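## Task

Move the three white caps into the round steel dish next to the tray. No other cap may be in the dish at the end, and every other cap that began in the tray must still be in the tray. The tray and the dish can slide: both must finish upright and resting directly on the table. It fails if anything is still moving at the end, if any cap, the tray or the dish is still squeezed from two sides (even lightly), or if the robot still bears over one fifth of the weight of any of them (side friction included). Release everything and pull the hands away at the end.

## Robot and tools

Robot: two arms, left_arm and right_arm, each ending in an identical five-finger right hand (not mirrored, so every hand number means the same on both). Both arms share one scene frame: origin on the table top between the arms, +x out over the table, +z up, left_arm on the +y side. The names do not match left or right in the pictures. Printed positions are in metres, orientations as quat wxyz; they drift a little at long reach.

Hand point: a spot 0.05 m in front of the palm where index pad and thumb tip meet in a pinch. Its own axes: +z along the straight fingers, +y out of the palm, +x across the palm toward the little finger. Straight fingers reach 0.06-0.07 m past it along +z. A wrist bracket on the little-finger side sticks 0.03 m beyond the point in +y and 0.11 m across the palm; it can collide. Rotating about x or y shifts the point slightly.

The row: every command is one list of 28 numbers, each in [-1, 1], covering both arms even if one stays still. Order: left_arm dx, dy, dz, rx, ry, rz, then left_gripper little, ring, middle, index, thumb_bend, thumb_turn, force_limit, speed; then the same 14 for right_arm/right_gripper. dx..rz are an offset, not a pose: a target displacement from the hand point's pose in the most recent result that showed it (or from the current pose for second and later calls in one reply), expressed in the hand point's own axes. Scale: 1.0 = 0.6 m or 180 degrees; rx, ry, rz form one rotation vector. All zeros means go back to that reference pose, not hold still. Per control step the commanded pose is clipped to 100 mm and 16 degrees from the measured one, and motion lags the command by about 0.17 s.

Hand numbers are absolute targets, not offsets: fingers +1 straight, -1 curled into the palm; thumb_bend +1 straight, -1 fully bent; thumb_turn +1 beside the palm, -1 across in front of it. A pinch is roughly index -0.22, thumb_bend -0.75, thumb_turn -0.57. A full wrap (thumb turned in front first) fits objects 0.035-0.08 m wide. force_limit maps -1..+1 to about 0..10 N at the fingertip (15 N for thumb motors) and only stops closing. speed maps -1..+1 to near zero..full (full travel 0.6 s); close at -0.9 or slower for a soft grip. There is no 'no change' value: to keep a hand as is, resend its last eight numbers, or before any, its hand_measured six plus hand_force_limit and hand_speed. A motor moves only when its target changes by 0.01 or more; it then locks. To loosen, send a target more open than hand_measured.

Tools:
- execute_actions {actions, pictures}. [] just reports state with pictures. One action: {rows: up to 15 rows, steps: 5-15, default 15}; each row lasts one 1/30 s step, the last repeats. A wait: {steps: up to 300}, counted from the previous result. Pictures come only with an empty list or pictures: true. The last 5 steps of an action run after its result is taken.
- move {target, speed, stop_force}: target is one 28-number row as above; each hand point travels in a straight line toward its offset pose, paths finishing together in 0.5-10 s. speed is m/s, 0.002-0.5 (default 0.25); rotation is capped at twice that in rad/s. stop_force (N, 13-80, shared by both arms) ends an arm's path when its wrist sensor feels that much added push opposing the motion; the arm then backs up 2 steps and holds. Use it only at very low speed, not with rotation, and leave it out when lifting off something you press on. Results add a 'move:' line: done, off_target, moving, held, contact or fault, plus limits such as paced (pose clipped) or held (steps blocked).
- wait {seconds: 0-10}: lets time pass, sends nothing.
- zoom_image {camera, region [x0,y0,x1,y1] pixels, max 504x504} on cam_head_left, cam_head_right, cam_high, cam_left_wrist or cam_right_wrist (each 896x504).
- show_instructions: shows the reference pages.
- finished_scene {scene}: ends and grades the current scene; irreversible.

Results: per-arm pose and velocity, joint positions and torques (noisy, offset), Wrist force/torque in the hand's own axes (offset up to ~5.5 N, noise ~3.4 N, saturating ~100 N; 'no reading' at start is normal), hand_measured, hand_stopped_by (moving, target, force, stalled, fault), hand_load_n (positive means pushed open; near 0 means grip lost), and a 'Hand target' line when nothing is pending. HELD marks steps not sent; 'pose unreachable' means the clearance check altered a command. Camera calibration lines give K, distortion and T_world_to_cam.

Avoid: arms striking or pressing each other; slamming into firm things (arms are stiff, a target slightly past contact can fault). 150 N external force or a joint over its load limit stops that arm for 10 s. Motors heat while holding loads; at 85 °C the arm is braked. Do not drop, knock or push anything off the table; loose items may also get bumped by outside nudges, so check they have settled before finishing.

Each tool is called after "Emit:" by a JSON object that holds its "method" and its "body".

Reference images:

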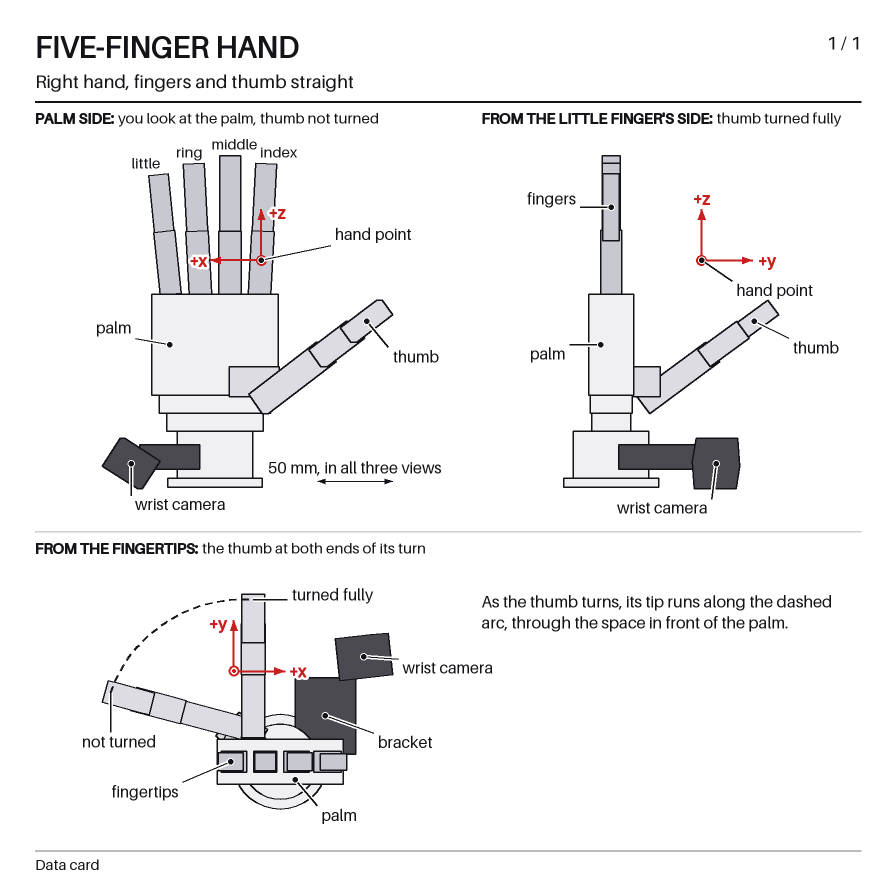

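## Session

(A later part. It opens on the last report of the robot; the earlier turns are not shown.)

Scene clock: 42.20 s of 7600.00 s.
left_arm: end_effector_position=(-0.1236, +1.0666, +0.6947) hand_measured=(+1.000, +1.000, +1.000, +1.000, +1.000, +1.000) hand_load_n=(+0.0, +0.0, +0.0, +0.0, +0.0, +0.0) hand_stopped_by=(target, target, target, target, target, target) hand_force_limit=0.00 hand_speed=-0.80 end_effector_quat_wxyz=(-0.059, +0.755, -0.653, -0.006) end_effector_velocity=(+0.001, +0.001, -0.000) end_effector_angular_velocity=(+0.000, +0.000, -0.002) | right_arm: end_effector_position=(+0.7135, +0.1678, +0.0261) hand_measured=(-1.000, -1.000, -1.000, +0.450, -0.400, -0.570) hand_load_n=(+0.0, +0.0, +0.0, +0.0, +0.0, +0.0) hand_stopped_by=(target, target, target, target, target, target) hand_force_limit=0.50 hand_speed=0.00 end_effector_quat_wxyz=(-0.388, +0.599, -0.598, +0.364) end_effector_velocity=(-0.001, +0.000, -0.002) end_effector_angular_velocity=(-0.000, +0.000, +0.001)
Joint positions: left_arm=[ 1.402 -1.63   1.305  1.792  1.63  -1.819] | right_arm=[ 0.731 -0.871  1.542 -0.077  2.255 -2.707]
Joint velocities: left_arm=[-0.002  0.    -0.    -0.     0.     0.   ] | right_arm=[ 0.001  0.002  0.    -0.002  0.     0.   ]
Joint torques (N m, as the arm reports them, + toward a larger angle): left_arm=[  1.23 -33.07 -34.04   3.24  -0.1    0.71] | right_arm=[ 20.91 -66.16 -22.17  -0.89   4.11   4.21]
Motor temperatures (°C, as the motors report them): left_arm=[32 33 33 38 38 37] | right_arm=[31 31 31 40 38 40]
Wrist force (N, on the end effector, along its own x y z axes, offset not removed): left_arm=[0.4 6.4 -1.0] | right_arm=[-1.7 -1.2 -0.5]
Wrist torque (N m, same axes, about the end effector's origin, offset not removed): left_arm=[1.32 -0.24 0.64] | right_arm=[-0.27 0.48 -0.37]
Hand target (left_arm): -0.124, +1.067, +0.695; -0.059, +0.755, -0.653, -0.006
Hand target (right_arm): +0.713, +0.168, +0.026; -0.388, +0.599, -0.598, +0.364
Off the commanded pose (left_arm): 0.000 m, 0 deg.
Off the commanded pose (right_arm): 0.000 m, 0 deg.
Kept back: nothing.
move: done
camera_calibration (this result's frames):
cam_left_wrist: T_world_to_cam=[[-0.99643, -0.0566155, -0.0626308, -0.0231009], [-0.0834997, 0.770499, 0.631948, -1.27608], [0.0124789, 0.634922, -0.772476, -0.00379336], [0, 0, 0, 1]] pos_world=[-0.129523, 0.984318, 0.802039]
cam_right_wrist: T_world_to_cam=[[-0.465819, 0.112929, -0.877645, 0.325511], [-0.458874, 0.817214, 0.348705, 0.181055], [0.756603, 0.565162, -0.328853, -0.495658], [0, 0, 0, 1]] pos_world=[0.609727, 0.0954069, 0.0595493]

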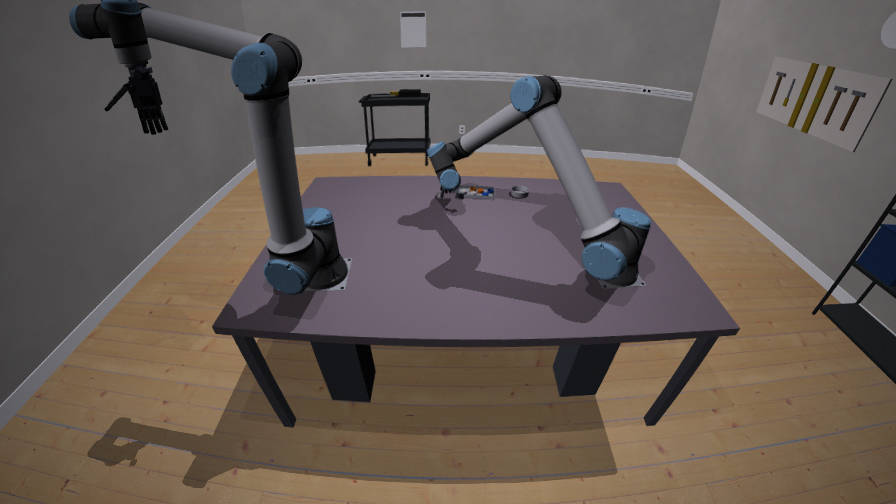

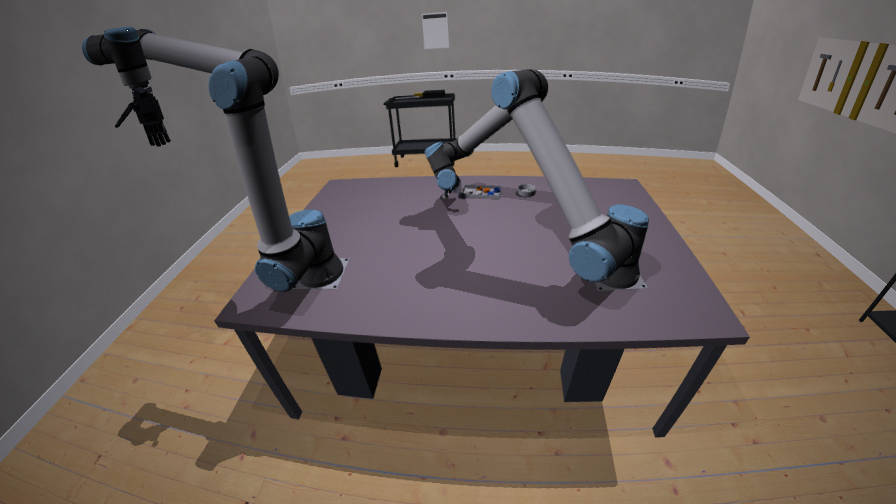

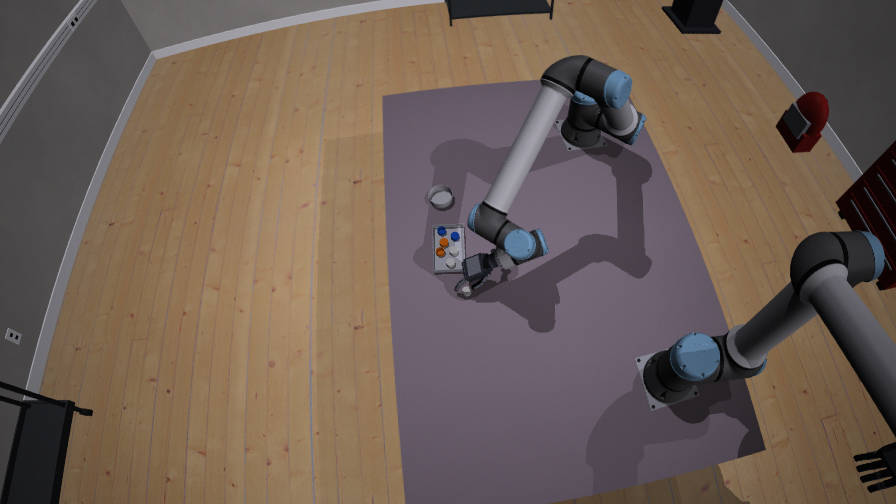

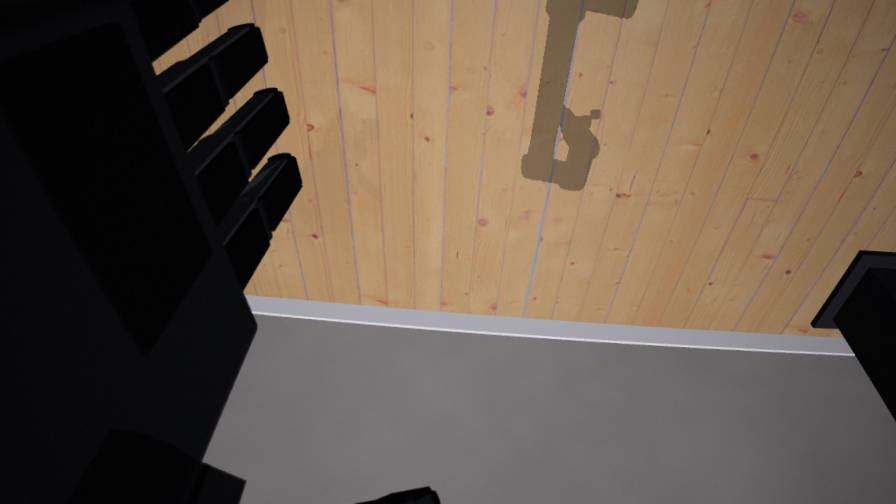

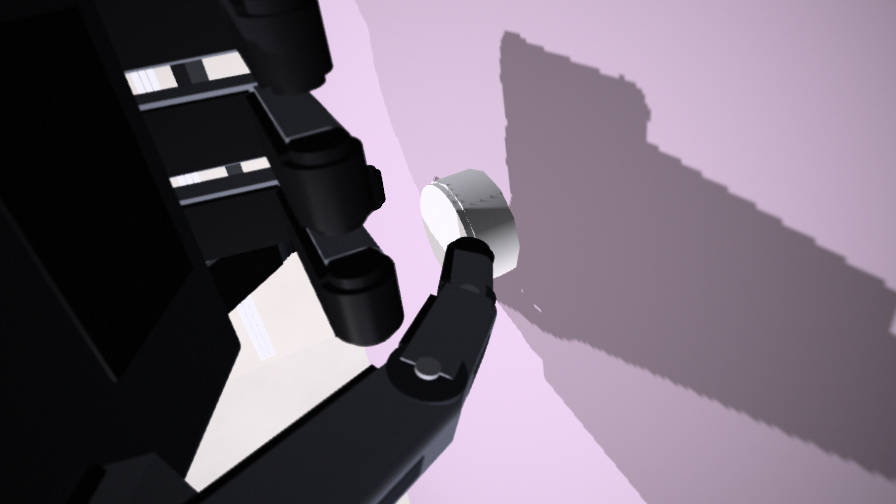

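Emit:
{"method": "move", "body": {"target": [0,0,0,0,0,0,1,1,1,1,1,1,0,-0.8, -0.01,0.0105,0.005,0,0,0,-1,-1,-1,0.45,-0.4,-0.57,0.5,-0.7], "speed": 0.02, "stop_force": 13}}

Emit:
{"method": "move", "body": {"target": [0,0,0,0,0,0,1,1,1,1,1,1,0,-0.8, 0,0,0,0,0,0,-1,-1,-1,-0.3,-0.4,-0.57,0.5,-0.7]}}

Emit:
{"method": "zoom_image", "body": {"camera": "cam_high", "region": [430, 250, 520, 310]}}

Scene clock: 43.17 s of 7600.00 s.
left_arm: end_effector_position=(-0.1236, +1.0666, +0.6947) hand_measured=(+1.000, +1.000, +1.000, +1.000, +1.000, +1.000) hand_load_n=(+0.0, +0.0, +0.0, +0.0, +0.0, +0.0) hand_stopped_by=(target, target, target, target, target, target) hand_force_limit=0.00 hand_speed=-0.80 end_effector_quat_wxyz=(-0.059, +0.755, -0.653, -0.006) end_effector_velocity=(-0.001, -0.000, +0.000) end_effector_angular_velocity=(+0.001, -0.000, +0.001) | right_arm: end_effector_position=(+0.7133, +0.1739, +0.0193) hand_measured=(-1.000, -1.000, -1.000, +0.450, -0.400, -0.570) hand_load_n=(+0.0, +0.0, +0.0, +0.0, +0.0, +0.0) hand_stopped_by=(target, target, target, target, target, target) hand_force_limit=0.50 hand_speed=-0.70 end_effector_quat_wxyz=(-0.388, +0.599, -0.598, +0.364) end_effector_velocity=(-0.000, +0.001, -0.001) end_effector_angular_velocity=(+0.000, -0.001, -0.000)
Joint positions: left_arm=[ 1.402 -1.63   1.305  1.792  1.63  -1.819] | right_arm=[ 0.737 -0.857  1.531 -0.078  2.26  -2.703]
Joint velocities: left_arm=[ 0.001 -0.    -0.    -0.    -0.     0.   ] | right_arm=[ 0.001  0.002 -0.002 -0.     0.002  0.001]
Joint torques (N m, as the arm reports them, + toward a larger angle): left_arm=[  0.19 -31.12 -34.75   3.59   0.15   0.54] | right_arm=[ 18.96 -65.7  -38.19  -0.18   3.61   3.78]
Motor temperatures (°C, as the motors report them): left_arm=[32 33 33 38 38 37] | right_arm=[31 31 31 40 38 40]
Wrist force (N, on the end effector, along its own x y z axes, offset not removed): left_arm=[-1.3 -2.4 1.8] | right_arm=[-2.4 -0.6 -0.6]
Wrist torque (N m, same axes, about the end effector's origin, offset not removed): left_arm=[-0.21 0.28 0.00] | right_arm=[-0.14 0.60 -0.38]
Hand target (left_arm): -0.124, +1.067, +0.695; -0.059, +0.755, -0.653, -0.006
Hand target (right_arm): +0.713, +0.174, +0.019; -0.388, +0.599, -0.598, +0.364
Off the commanded pose (left_arm): 0.000 m, 0 deg.
Off the commanded pose (right_arm): 0.000 m, 0 deg.
Kept back: nothing.
move: done
camera_calibration (this result's frames):
cam_left_wrist: T_world_to_cam=[[-0.99643, -0.0566155, -0.0626309, -0.0231007], [-0.0834999, 0.770499, 0.631948, -1.27608], [0.012479, 0.634922, -0.772476, -0.00379344], [0, 0, 0, 1]] pos_world=[-0.129523, 0.984318, 0.802039]
cam_right_wrist: T_world_to_cam=[[-0.465803, 0.112942, -0.877651, 0.318842], [-0.458888, 0.817203, 0.348712, 0.178355], [0.756604, 0.565175, -0.328828, -0.501202], [0, 0, 0, 1]] pos_world=[0.609574, 0.101504, 0.0528286]

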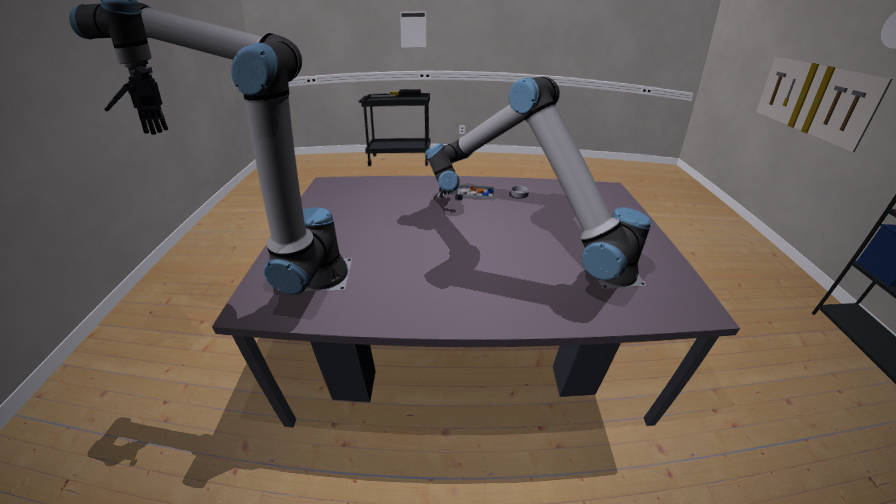

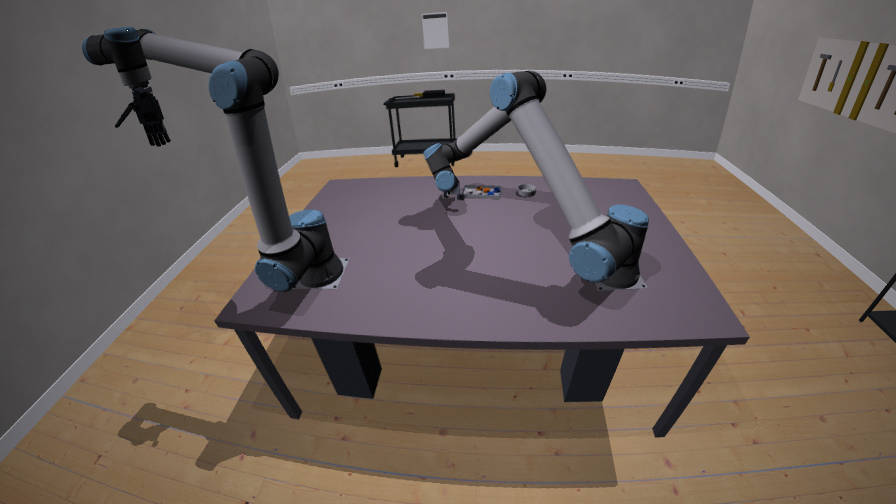

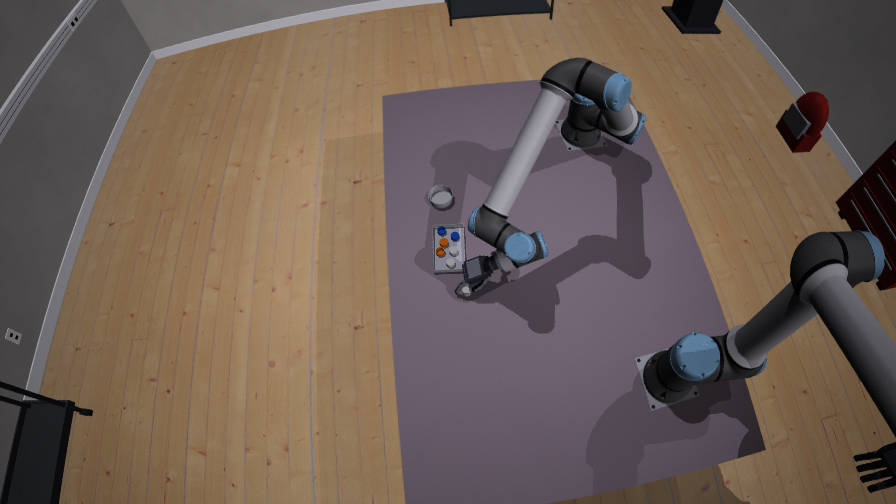

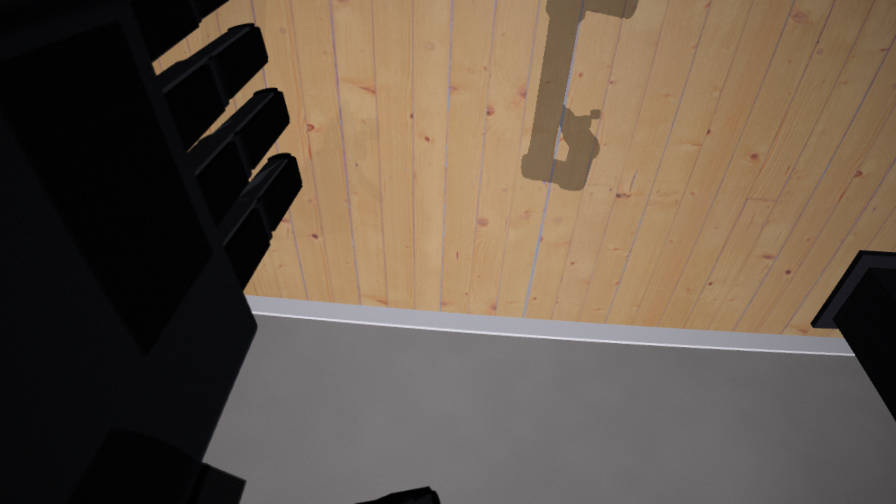

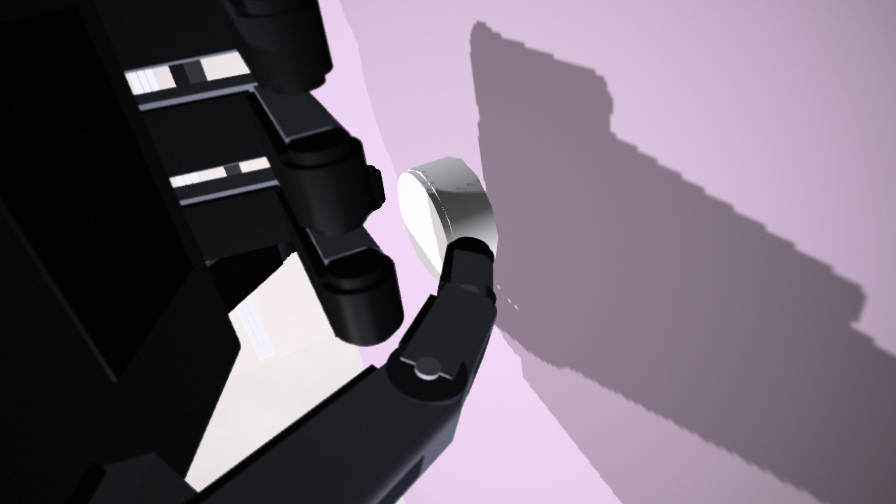

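Scene clock: 44.00 s of 7600.00 s.
left_arm: end_effector_position=(-0.1236, +1.0666, +0.6947) hand_measured=(+1.000, +1.000, +1.000, +1.000, +1.000, +1.000) hand_load_n=(+0.0, +0.0, +0.0, +0.0, +0.0, +0.0) hand_stopped_by=(target, target, target, target, target, target) hand_force_limit=0.00 hand_speed=-0.80 end_effector_quat_wxyz=(-0.059, +0.755, -0.653, -0.006) end_effector_velocity=(+0.001, +0.000, +0.000) end_effector_angular_velocity=(+0.000, -0.000, -0.002) | right_arm: end_effector_position=(+0.7133, +0.1739, +0.0194) hand_measured=(-1.000, -1.000, -1.000, +0.170, -0.398, -0.570) hand_load_n=(+0.0, +0.0, +0.0, +7.0, +3.5, +0.0) hand_stopped_by=(target, target, target, force, target, target) hand_force_limit=0.50 hand_speed=-0.70 end_effector_quat_wxyz=(-0.388, +0.599, -0.598, +0.364) end_effector_velocity=(+0.001, -0.001, +0.000) end_effector_angular_velocity=(-0.001, -0.000, -0.001)
Joint positions: left_arm=[ 1.402 -1.63   1.305  1.792  1.63  -1.819] | right_arm=[ 0.737 -0.857  1.531 -0.078  2.26  -2.703]
Joint velocities: left_arm=[-0.002  0.    -0.    -0.     0.     0.   ] | right_arm=[-0.001 -0.    -0.     0.     0.    -0.   ]
Joint torques (N m, as the arm reports them, + toward a larger angle): left_arm=[  2.64 -31.47 -35.4    3.89   0.16   0.06] | right_arm=[ 13.58 -91.55 -27.19  -0.13   2.62   2.4 ]
Motor temperatures (°C, as the motors report them): left_arm=[32 33 33 38 38 37] | right_arm=[31 31 31 40 38 40]
Wrist force (N, on the end effector, along its own x y z axes, offset not removed): left_arm=[2.3 5.5 1.0] | right_arm=[-0.9 -5.3 -2.5]
Wrist torque (N m, same axes, about the end effector's origin, offset not removed): left_arm=[0.97 -0.13 0.41] | right_arm=[-0.38 0.43 -0.37]
Hand target (left_arm): -0.124, +1.067, +0.695; -0.059, +0.755, -0.653, -0.006
Hand target (right_arm): +0.713, +0.174, +0.019; -0.388, +0.599, -0.598, +0.364
Off the commanded pose (left_arm): 0.000 m, 0 deg.
Off the commanded pose (right_arm): 0.000 m, 0 deg.
Kept back: nothing.
move: done
camera_calibration (this result's frames):
cam_left_wrist: T_world_to_cam=[[-0.99643, -0.0566155, -0.0626309, -0.0231007], [-0.0834998, 0.770499, 0.631948, -1.27608], [0.012479, 0.634922, -0.772476, -0.00379355], [0, 0, 0, 1]] pos_world=[-0.129523, 0.984318, 0.802039]
cam_right_wrist: T_world_to_cam=[[-0.465768, 0.11298, -0.877665, 0.318826], [-0.4589, 0.81719, 0.348729, 0.178334], [0.756618, 0.565187, -0.328774, -0.501236], [0, 0, 0, 1]] pos_world=[0.60958, 0.101538, 0.0528383]

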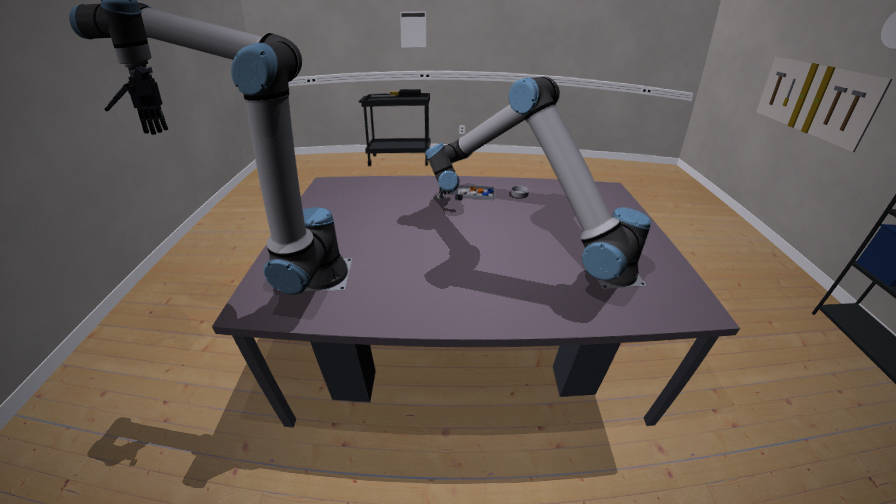

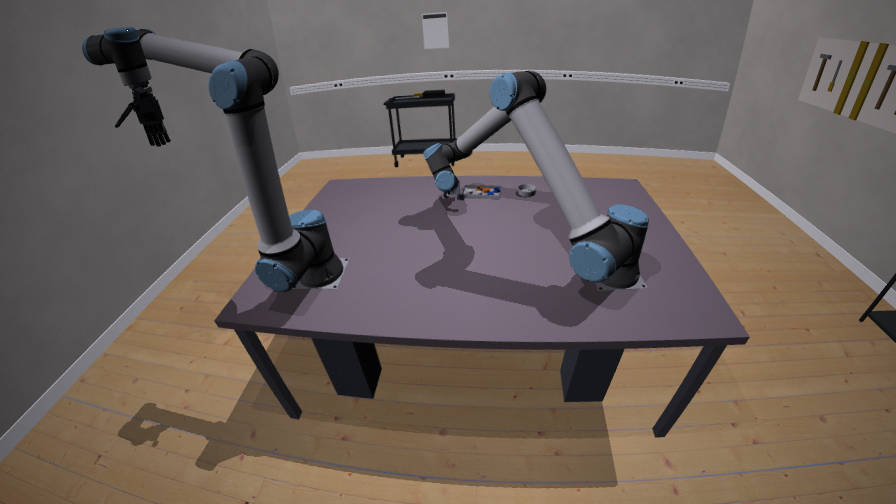

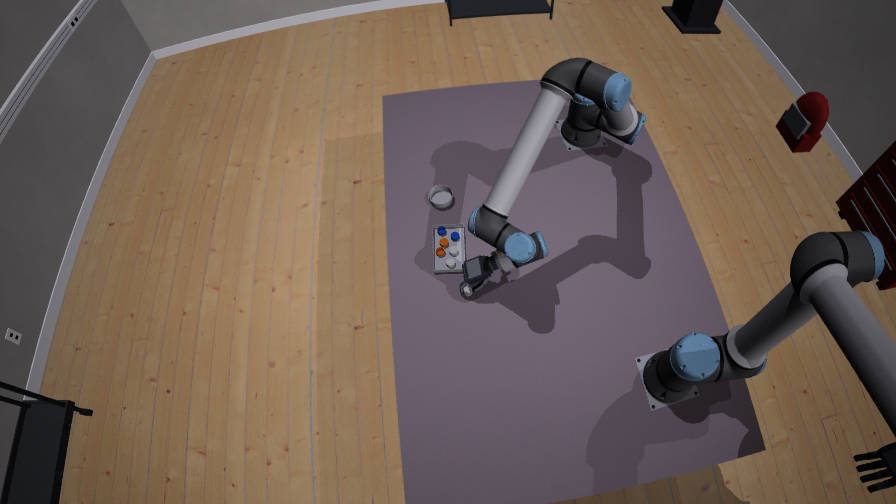

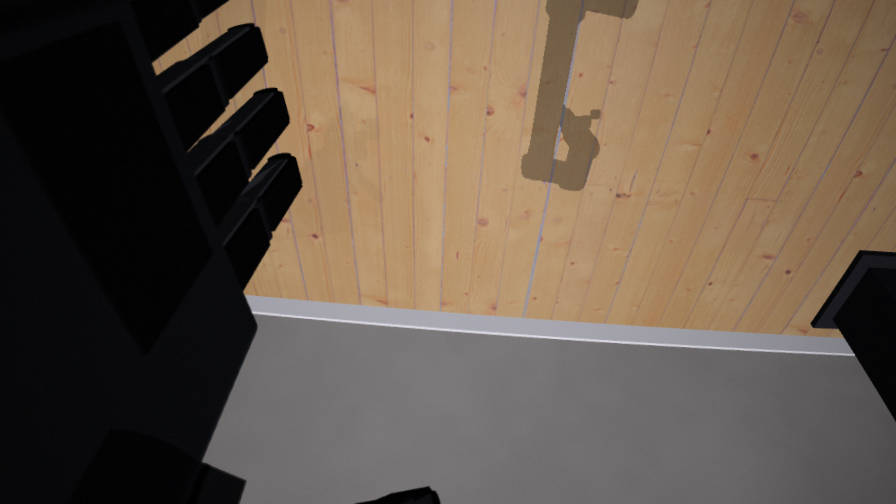

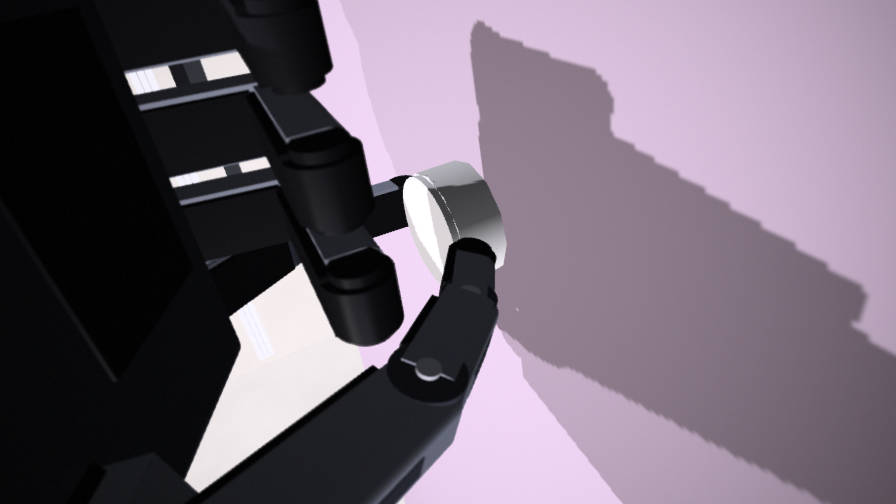

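Region (430, 250, 520, 310) of cam_high's 896x504 image, scaled by 5.600, with more detail than that image has.

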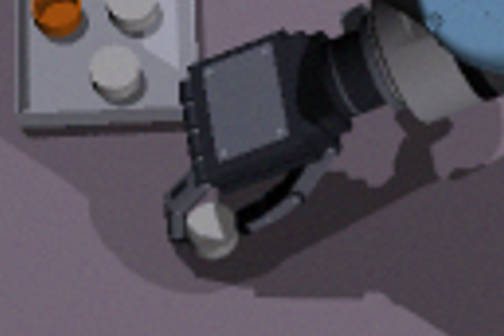

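Emit:
{"method": "move", "body": {"target": [0,0,0,0,0,0,1,1,1,1,1,1,0,-0.8, 0,-0.003,-0.0014,0,0,0,-1,-1,-1,-0.4,-0.5,-0.57,0.6,-0.7], "speed": 0.005}}

Emit:
{"method": "move", "body": {"target": [0,0,0,0,0,0,1,1,1,1,1,1,0,-0.8, 0,-0.12,-0.056,0,0,0,-1,-1,-1,-0.4,-0.5,-0.57,0.6,-0.7], "speed": 0.08}}

Scene clock: 44.97 s of 7600.00 s.
left_arm: end_effector_position=(-0.1236, +1.0666, +0.6947) hand_measured=(+1.000, +1.000, +1.000, +1.000, +1.000, +1.000) hand_load_n=(+0.0, +0.0, +0.0, +0.0, +0.0, +0.0) hand_stopped_by=(target, target, target, target, target, target) hand_force_limit=0.00 hand_speed=-0.80 end_effector_quat_wxyz=(-0.059, +0.755, -0.653, -0.006) end_effector_velocity=(-0.000, +0.000, -0.000) end_effector_angular_velocity=(-0.000, +0.000, +0.000) | right_arm: end_effector_position=(+0.7133, +0.1739, +0.0213) hand_measured=(-1.000, -1.000, -1.000, +0.160, -0.482, -0.570) hand_load_n=(+0.0, +0.0, +0.0, +16.5, +11.0, -0.5) hand_stopped_by=(target, target, target, force, stalled, target) hand_force_limit=0.60 hand_speed=-0.70 end_effector_quat_wxyz=(-0.388, +0.599, -0.598, +0.364) end_effector_velocity=(+0.000, -0.000, +0.000) end_effector_angular_velocity=(-0.000, +0.000, -0.000)
Joint positions: left_arm=[ 1.402 -1.63   1.305  1.792  1.63  -1.819] | right_arm=[ 0.737 -0.859  1.53  -0.075  2.26  -2.703]
Joint velocities: left_arm=[ 0.  0. -0.  0. -0.  0.] | right_arm=[-0.001  0.    -0.     0.001 -0.    -0.   ]
Joint torques (N m, as the arm reports them, + toward a larger angle): left_arm=[  0.44 -33.46 -34.65   3.77   0.08   0.62] | right_arm=[ -2.9  -96.25 -39.42   4.02   0.35  -0.62]
Motor temperatures (°C, as the motors report them): left_arm=[32 33 33 38 38 37] | right_arm=[31 31 31 40 38 40]
Wrist force (N, on the end effector, along its own x y z axes, offset not removed): left_arm=[-4.3 -2.0 -2.5] | right_arm=[-1.5 0.3 -1.6]
Wrist torque (N m, same axes, about the end effector's origin, offset not removed): left_arm=[0.10 0.79 -0.25] | right_arm=[0.06 0.49 -0.33]
Hand target (left_arm): -0.124, +1.067, +0.695; -0.059, +0.755, -0.653, -0.006
Hand target (right_arm): +0.713, +0.174, +0.021; -0.388, +0.599, -0.598, +0.364
Off the commanded pose (left_arm): 0.000 m, 0 deg.
Off the commanded pose (right_arm): 0.000 m, 0 deg.
Kept back: nothing.
move: done
camera_calibration (this result's frames):
cam_left_wrist: T_world_to_cam=[[-0.99643, -0.0566157, -0.0626308, -0.0231007], [-0.0834999, 0.770499, 0.631948, -1.27608], [0.0124788, 0.634922, -0.772476, -0.00379358], [0, 0, 0, 1]] pos_world=[-0.129523, 0.984318, 0.802039]
cam_right_wrist: T_world_to_cam=[[-0.465752, 0.112997, -0.877671, 0.320522], [-0.458907, 0.817183, 0.348736, 0.177666], [0.756624, 0.565194, -0.32875, -0.500569], [0, 0, 0, 1]] pos_world=[0.609558, 0.101515, 0.0547923]

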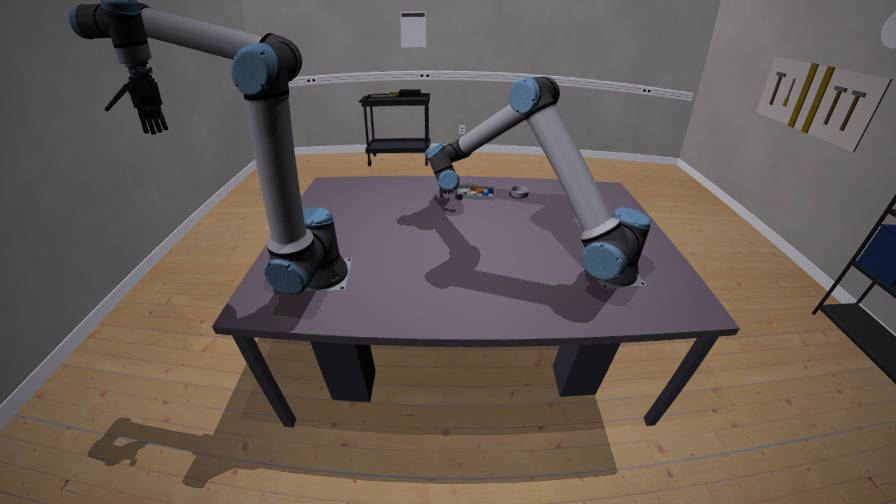

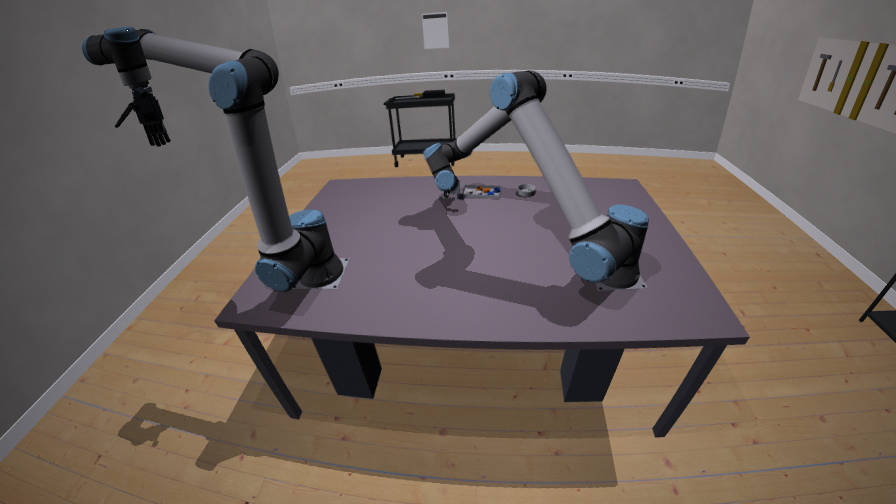

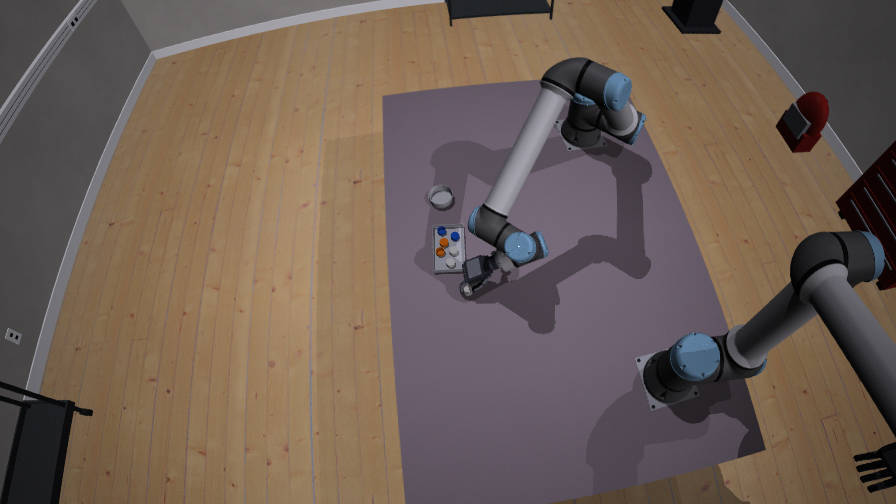

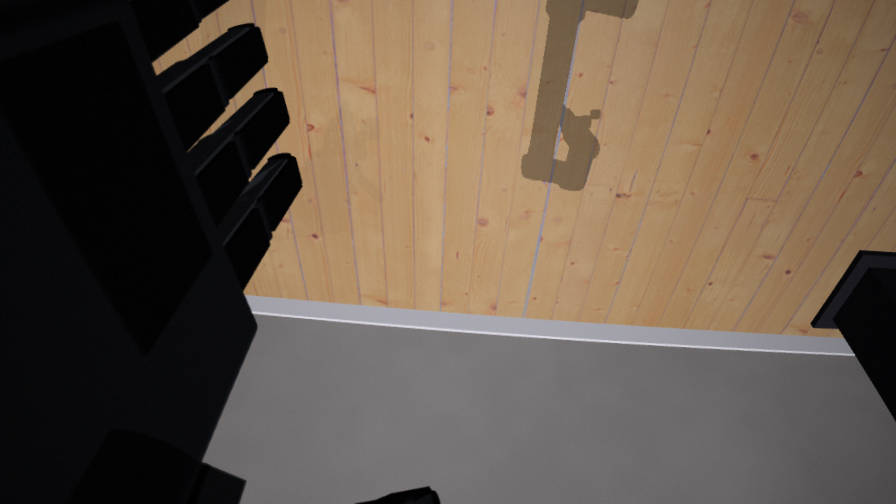

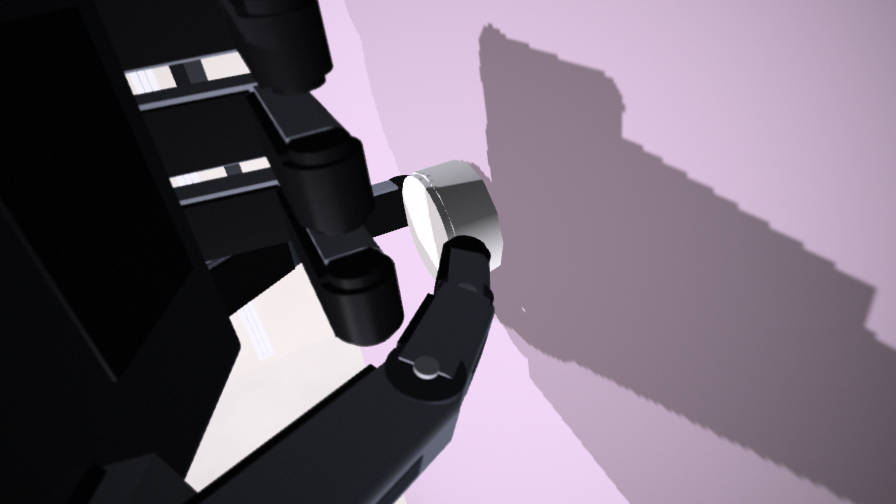

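Scene clock: 46.33 s of 7600.00 s.
left_arm: end_effector_position=(-0.1236, +1.0666, +0.6947) hand_measured=(+1.000, +1.000, +1.000, +1.000, +1.000, +1.000) hand_load_n=(+0.0, +0.0, +0.0, +0.0, +0.0, +0.0) hand_stopped_by=(target, target, target, target, target, target) hand_force_limit=0.00 hand_speed=-0.80 end_effector_quat_wxyz=(-0.059, +0.755, -0.653, -0.006) end_effector_velocity=(-0.000, +0.000, -0.000) end_effector_angular_velocity=(-0.000, +0.000, -0.000) | right_arm: end_effector_position=(+0.7144, +0.1718, +0.1005) hand_measured=(-1.000, -1.000, -1.000, +0.160, -0.482, -0.570) hand_load_n=(+0.0, +0.0, +0.0, +16.5, +11.0, -0.5) hand_stopped_by=(target, target, target, force, stalled, target) hand_force_limit=0.60 hand_speed=-0.70 end_effector_quat_wxyz=(-0.388, +0.599, -0.598, +0.364) end_effector_velocity=(-0.001, +0.000, +0.002) end_effector_angular_velocity=(-0.000, +0.000, +0.001)
Joint positions: left_arm=[ 1.402 -1.63   1.305  1.792  1.63  -1.819] | right_arm=[ 0.734 -0.936  1.5    0.031  2.258 -2.705]
Joint velocities: left_arm=[ 0.     0.001 -0.    -0.     0.     0.001] | right_arm=[ 0.001 -0.002 -0.001  0.003  0.    -0.   ]
Joint torques (N m, as the arm reports them, + toward a larger angle): left_arm=[  2.31 -33.28 -34.92   3.7   -0.11   0.5 ] | right_arm=[-22.88 -86.75 -39.83   3.51  -1.69  -3.5 ]
Motor temperatures (°C, as the motors report them): left_arm=[32 33 33 38 38 37] | right_arm=[31 31 31 40 38 40]
Wrist force (N, on the end effector, along its own x y z axes, offset not removed): left_arm=[-1.9 6.0 -0.2] | right_arm=[-1.1 0.1 -1.3]
Wrist torque (N m, same axes, about the end effector's origin, offset not removed): left_arm=[1.13 0.49 0.05] | right_arm=[-0.05 0.39 -0.34]
Hand target (left_arm): -0.124, +1.067, +0.695; -0.059, +0.755, -0.653, -0.006
Hand target (right_arm): +0.714, +0.172, +0.101; -0.388, +0.599, -0.598, +0.364
Off the commanded pose (left_arm): 0.000 m, 0 deg.
Off the commanded pose (right_arm): 0.000 m, 0 deg.
Kept back: nothing.
move: done
camera_calibration (this result's frames):
cam_left_wrist: T_world_to_cam=[[-0.99643, -0.0566158, -0.0626309, -0.0231005], [-0.0835, 0.770499, 0.631948, -1.27608], [0.0124788, 0.634922, -0.772476, -0.00379346], [0, 0, 0, 1]] pos_world=[-0.129523, 0.984318, 0.802039]
cam_right_wrist: T_world_to_cam=[[-0.465754, 0.112966, -0.877674, 0.390792], [-0.458919, 0.817185, 0.348714, 0.152244], [0.756615, 0.565196, -0.328765, -0.474113], [0, 0, 0, 1]] pos_world=[0.610602, 0.0994089, 0.134027]

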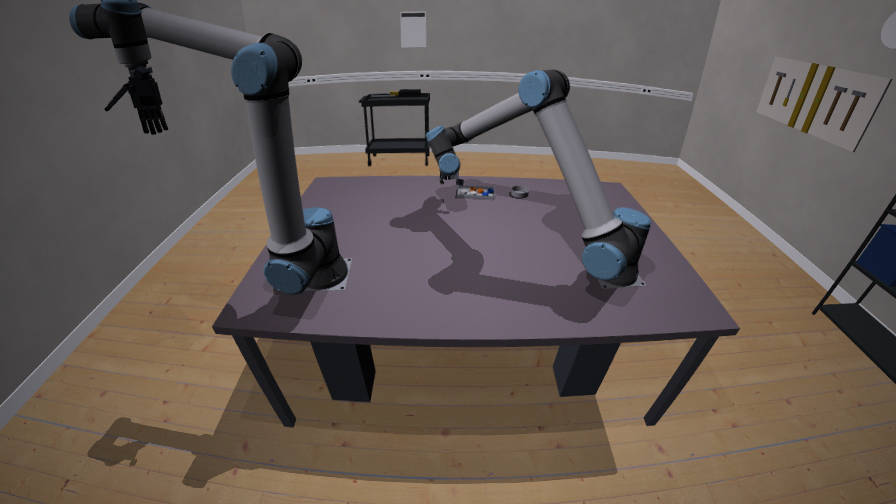

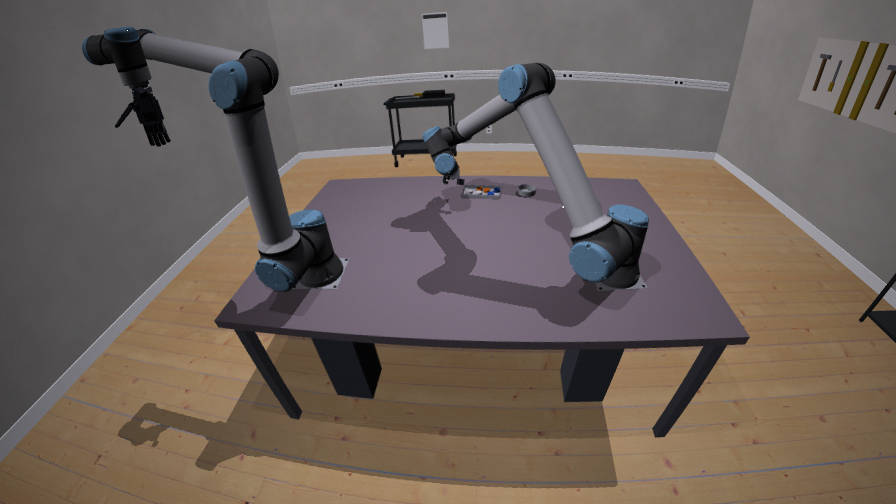

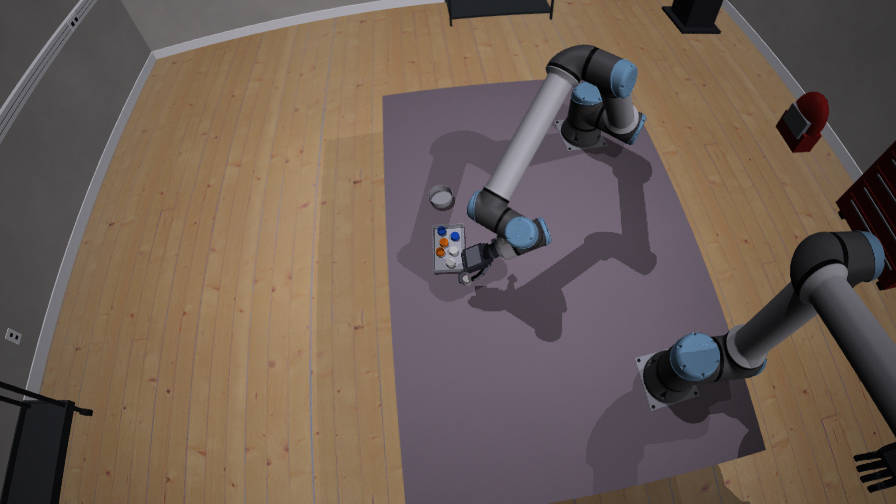

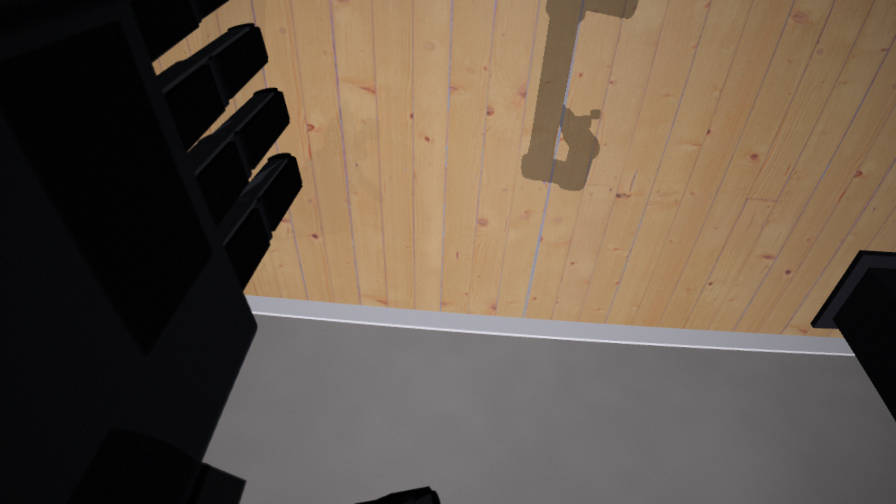

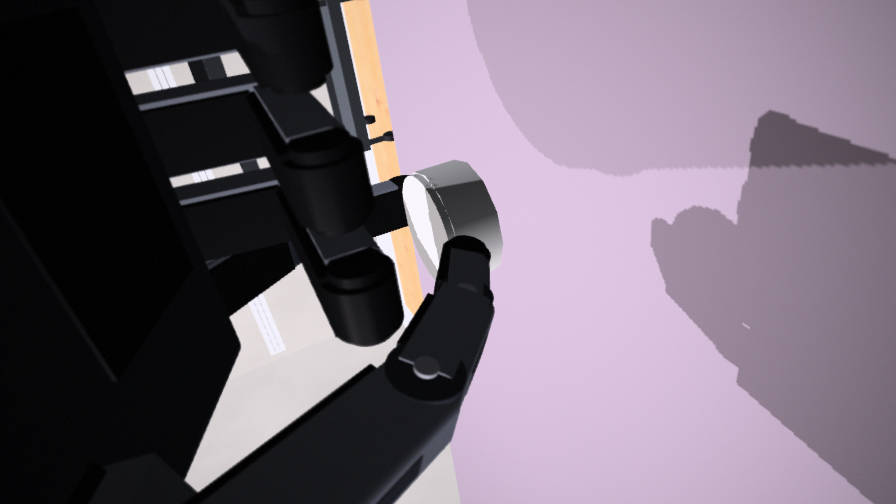

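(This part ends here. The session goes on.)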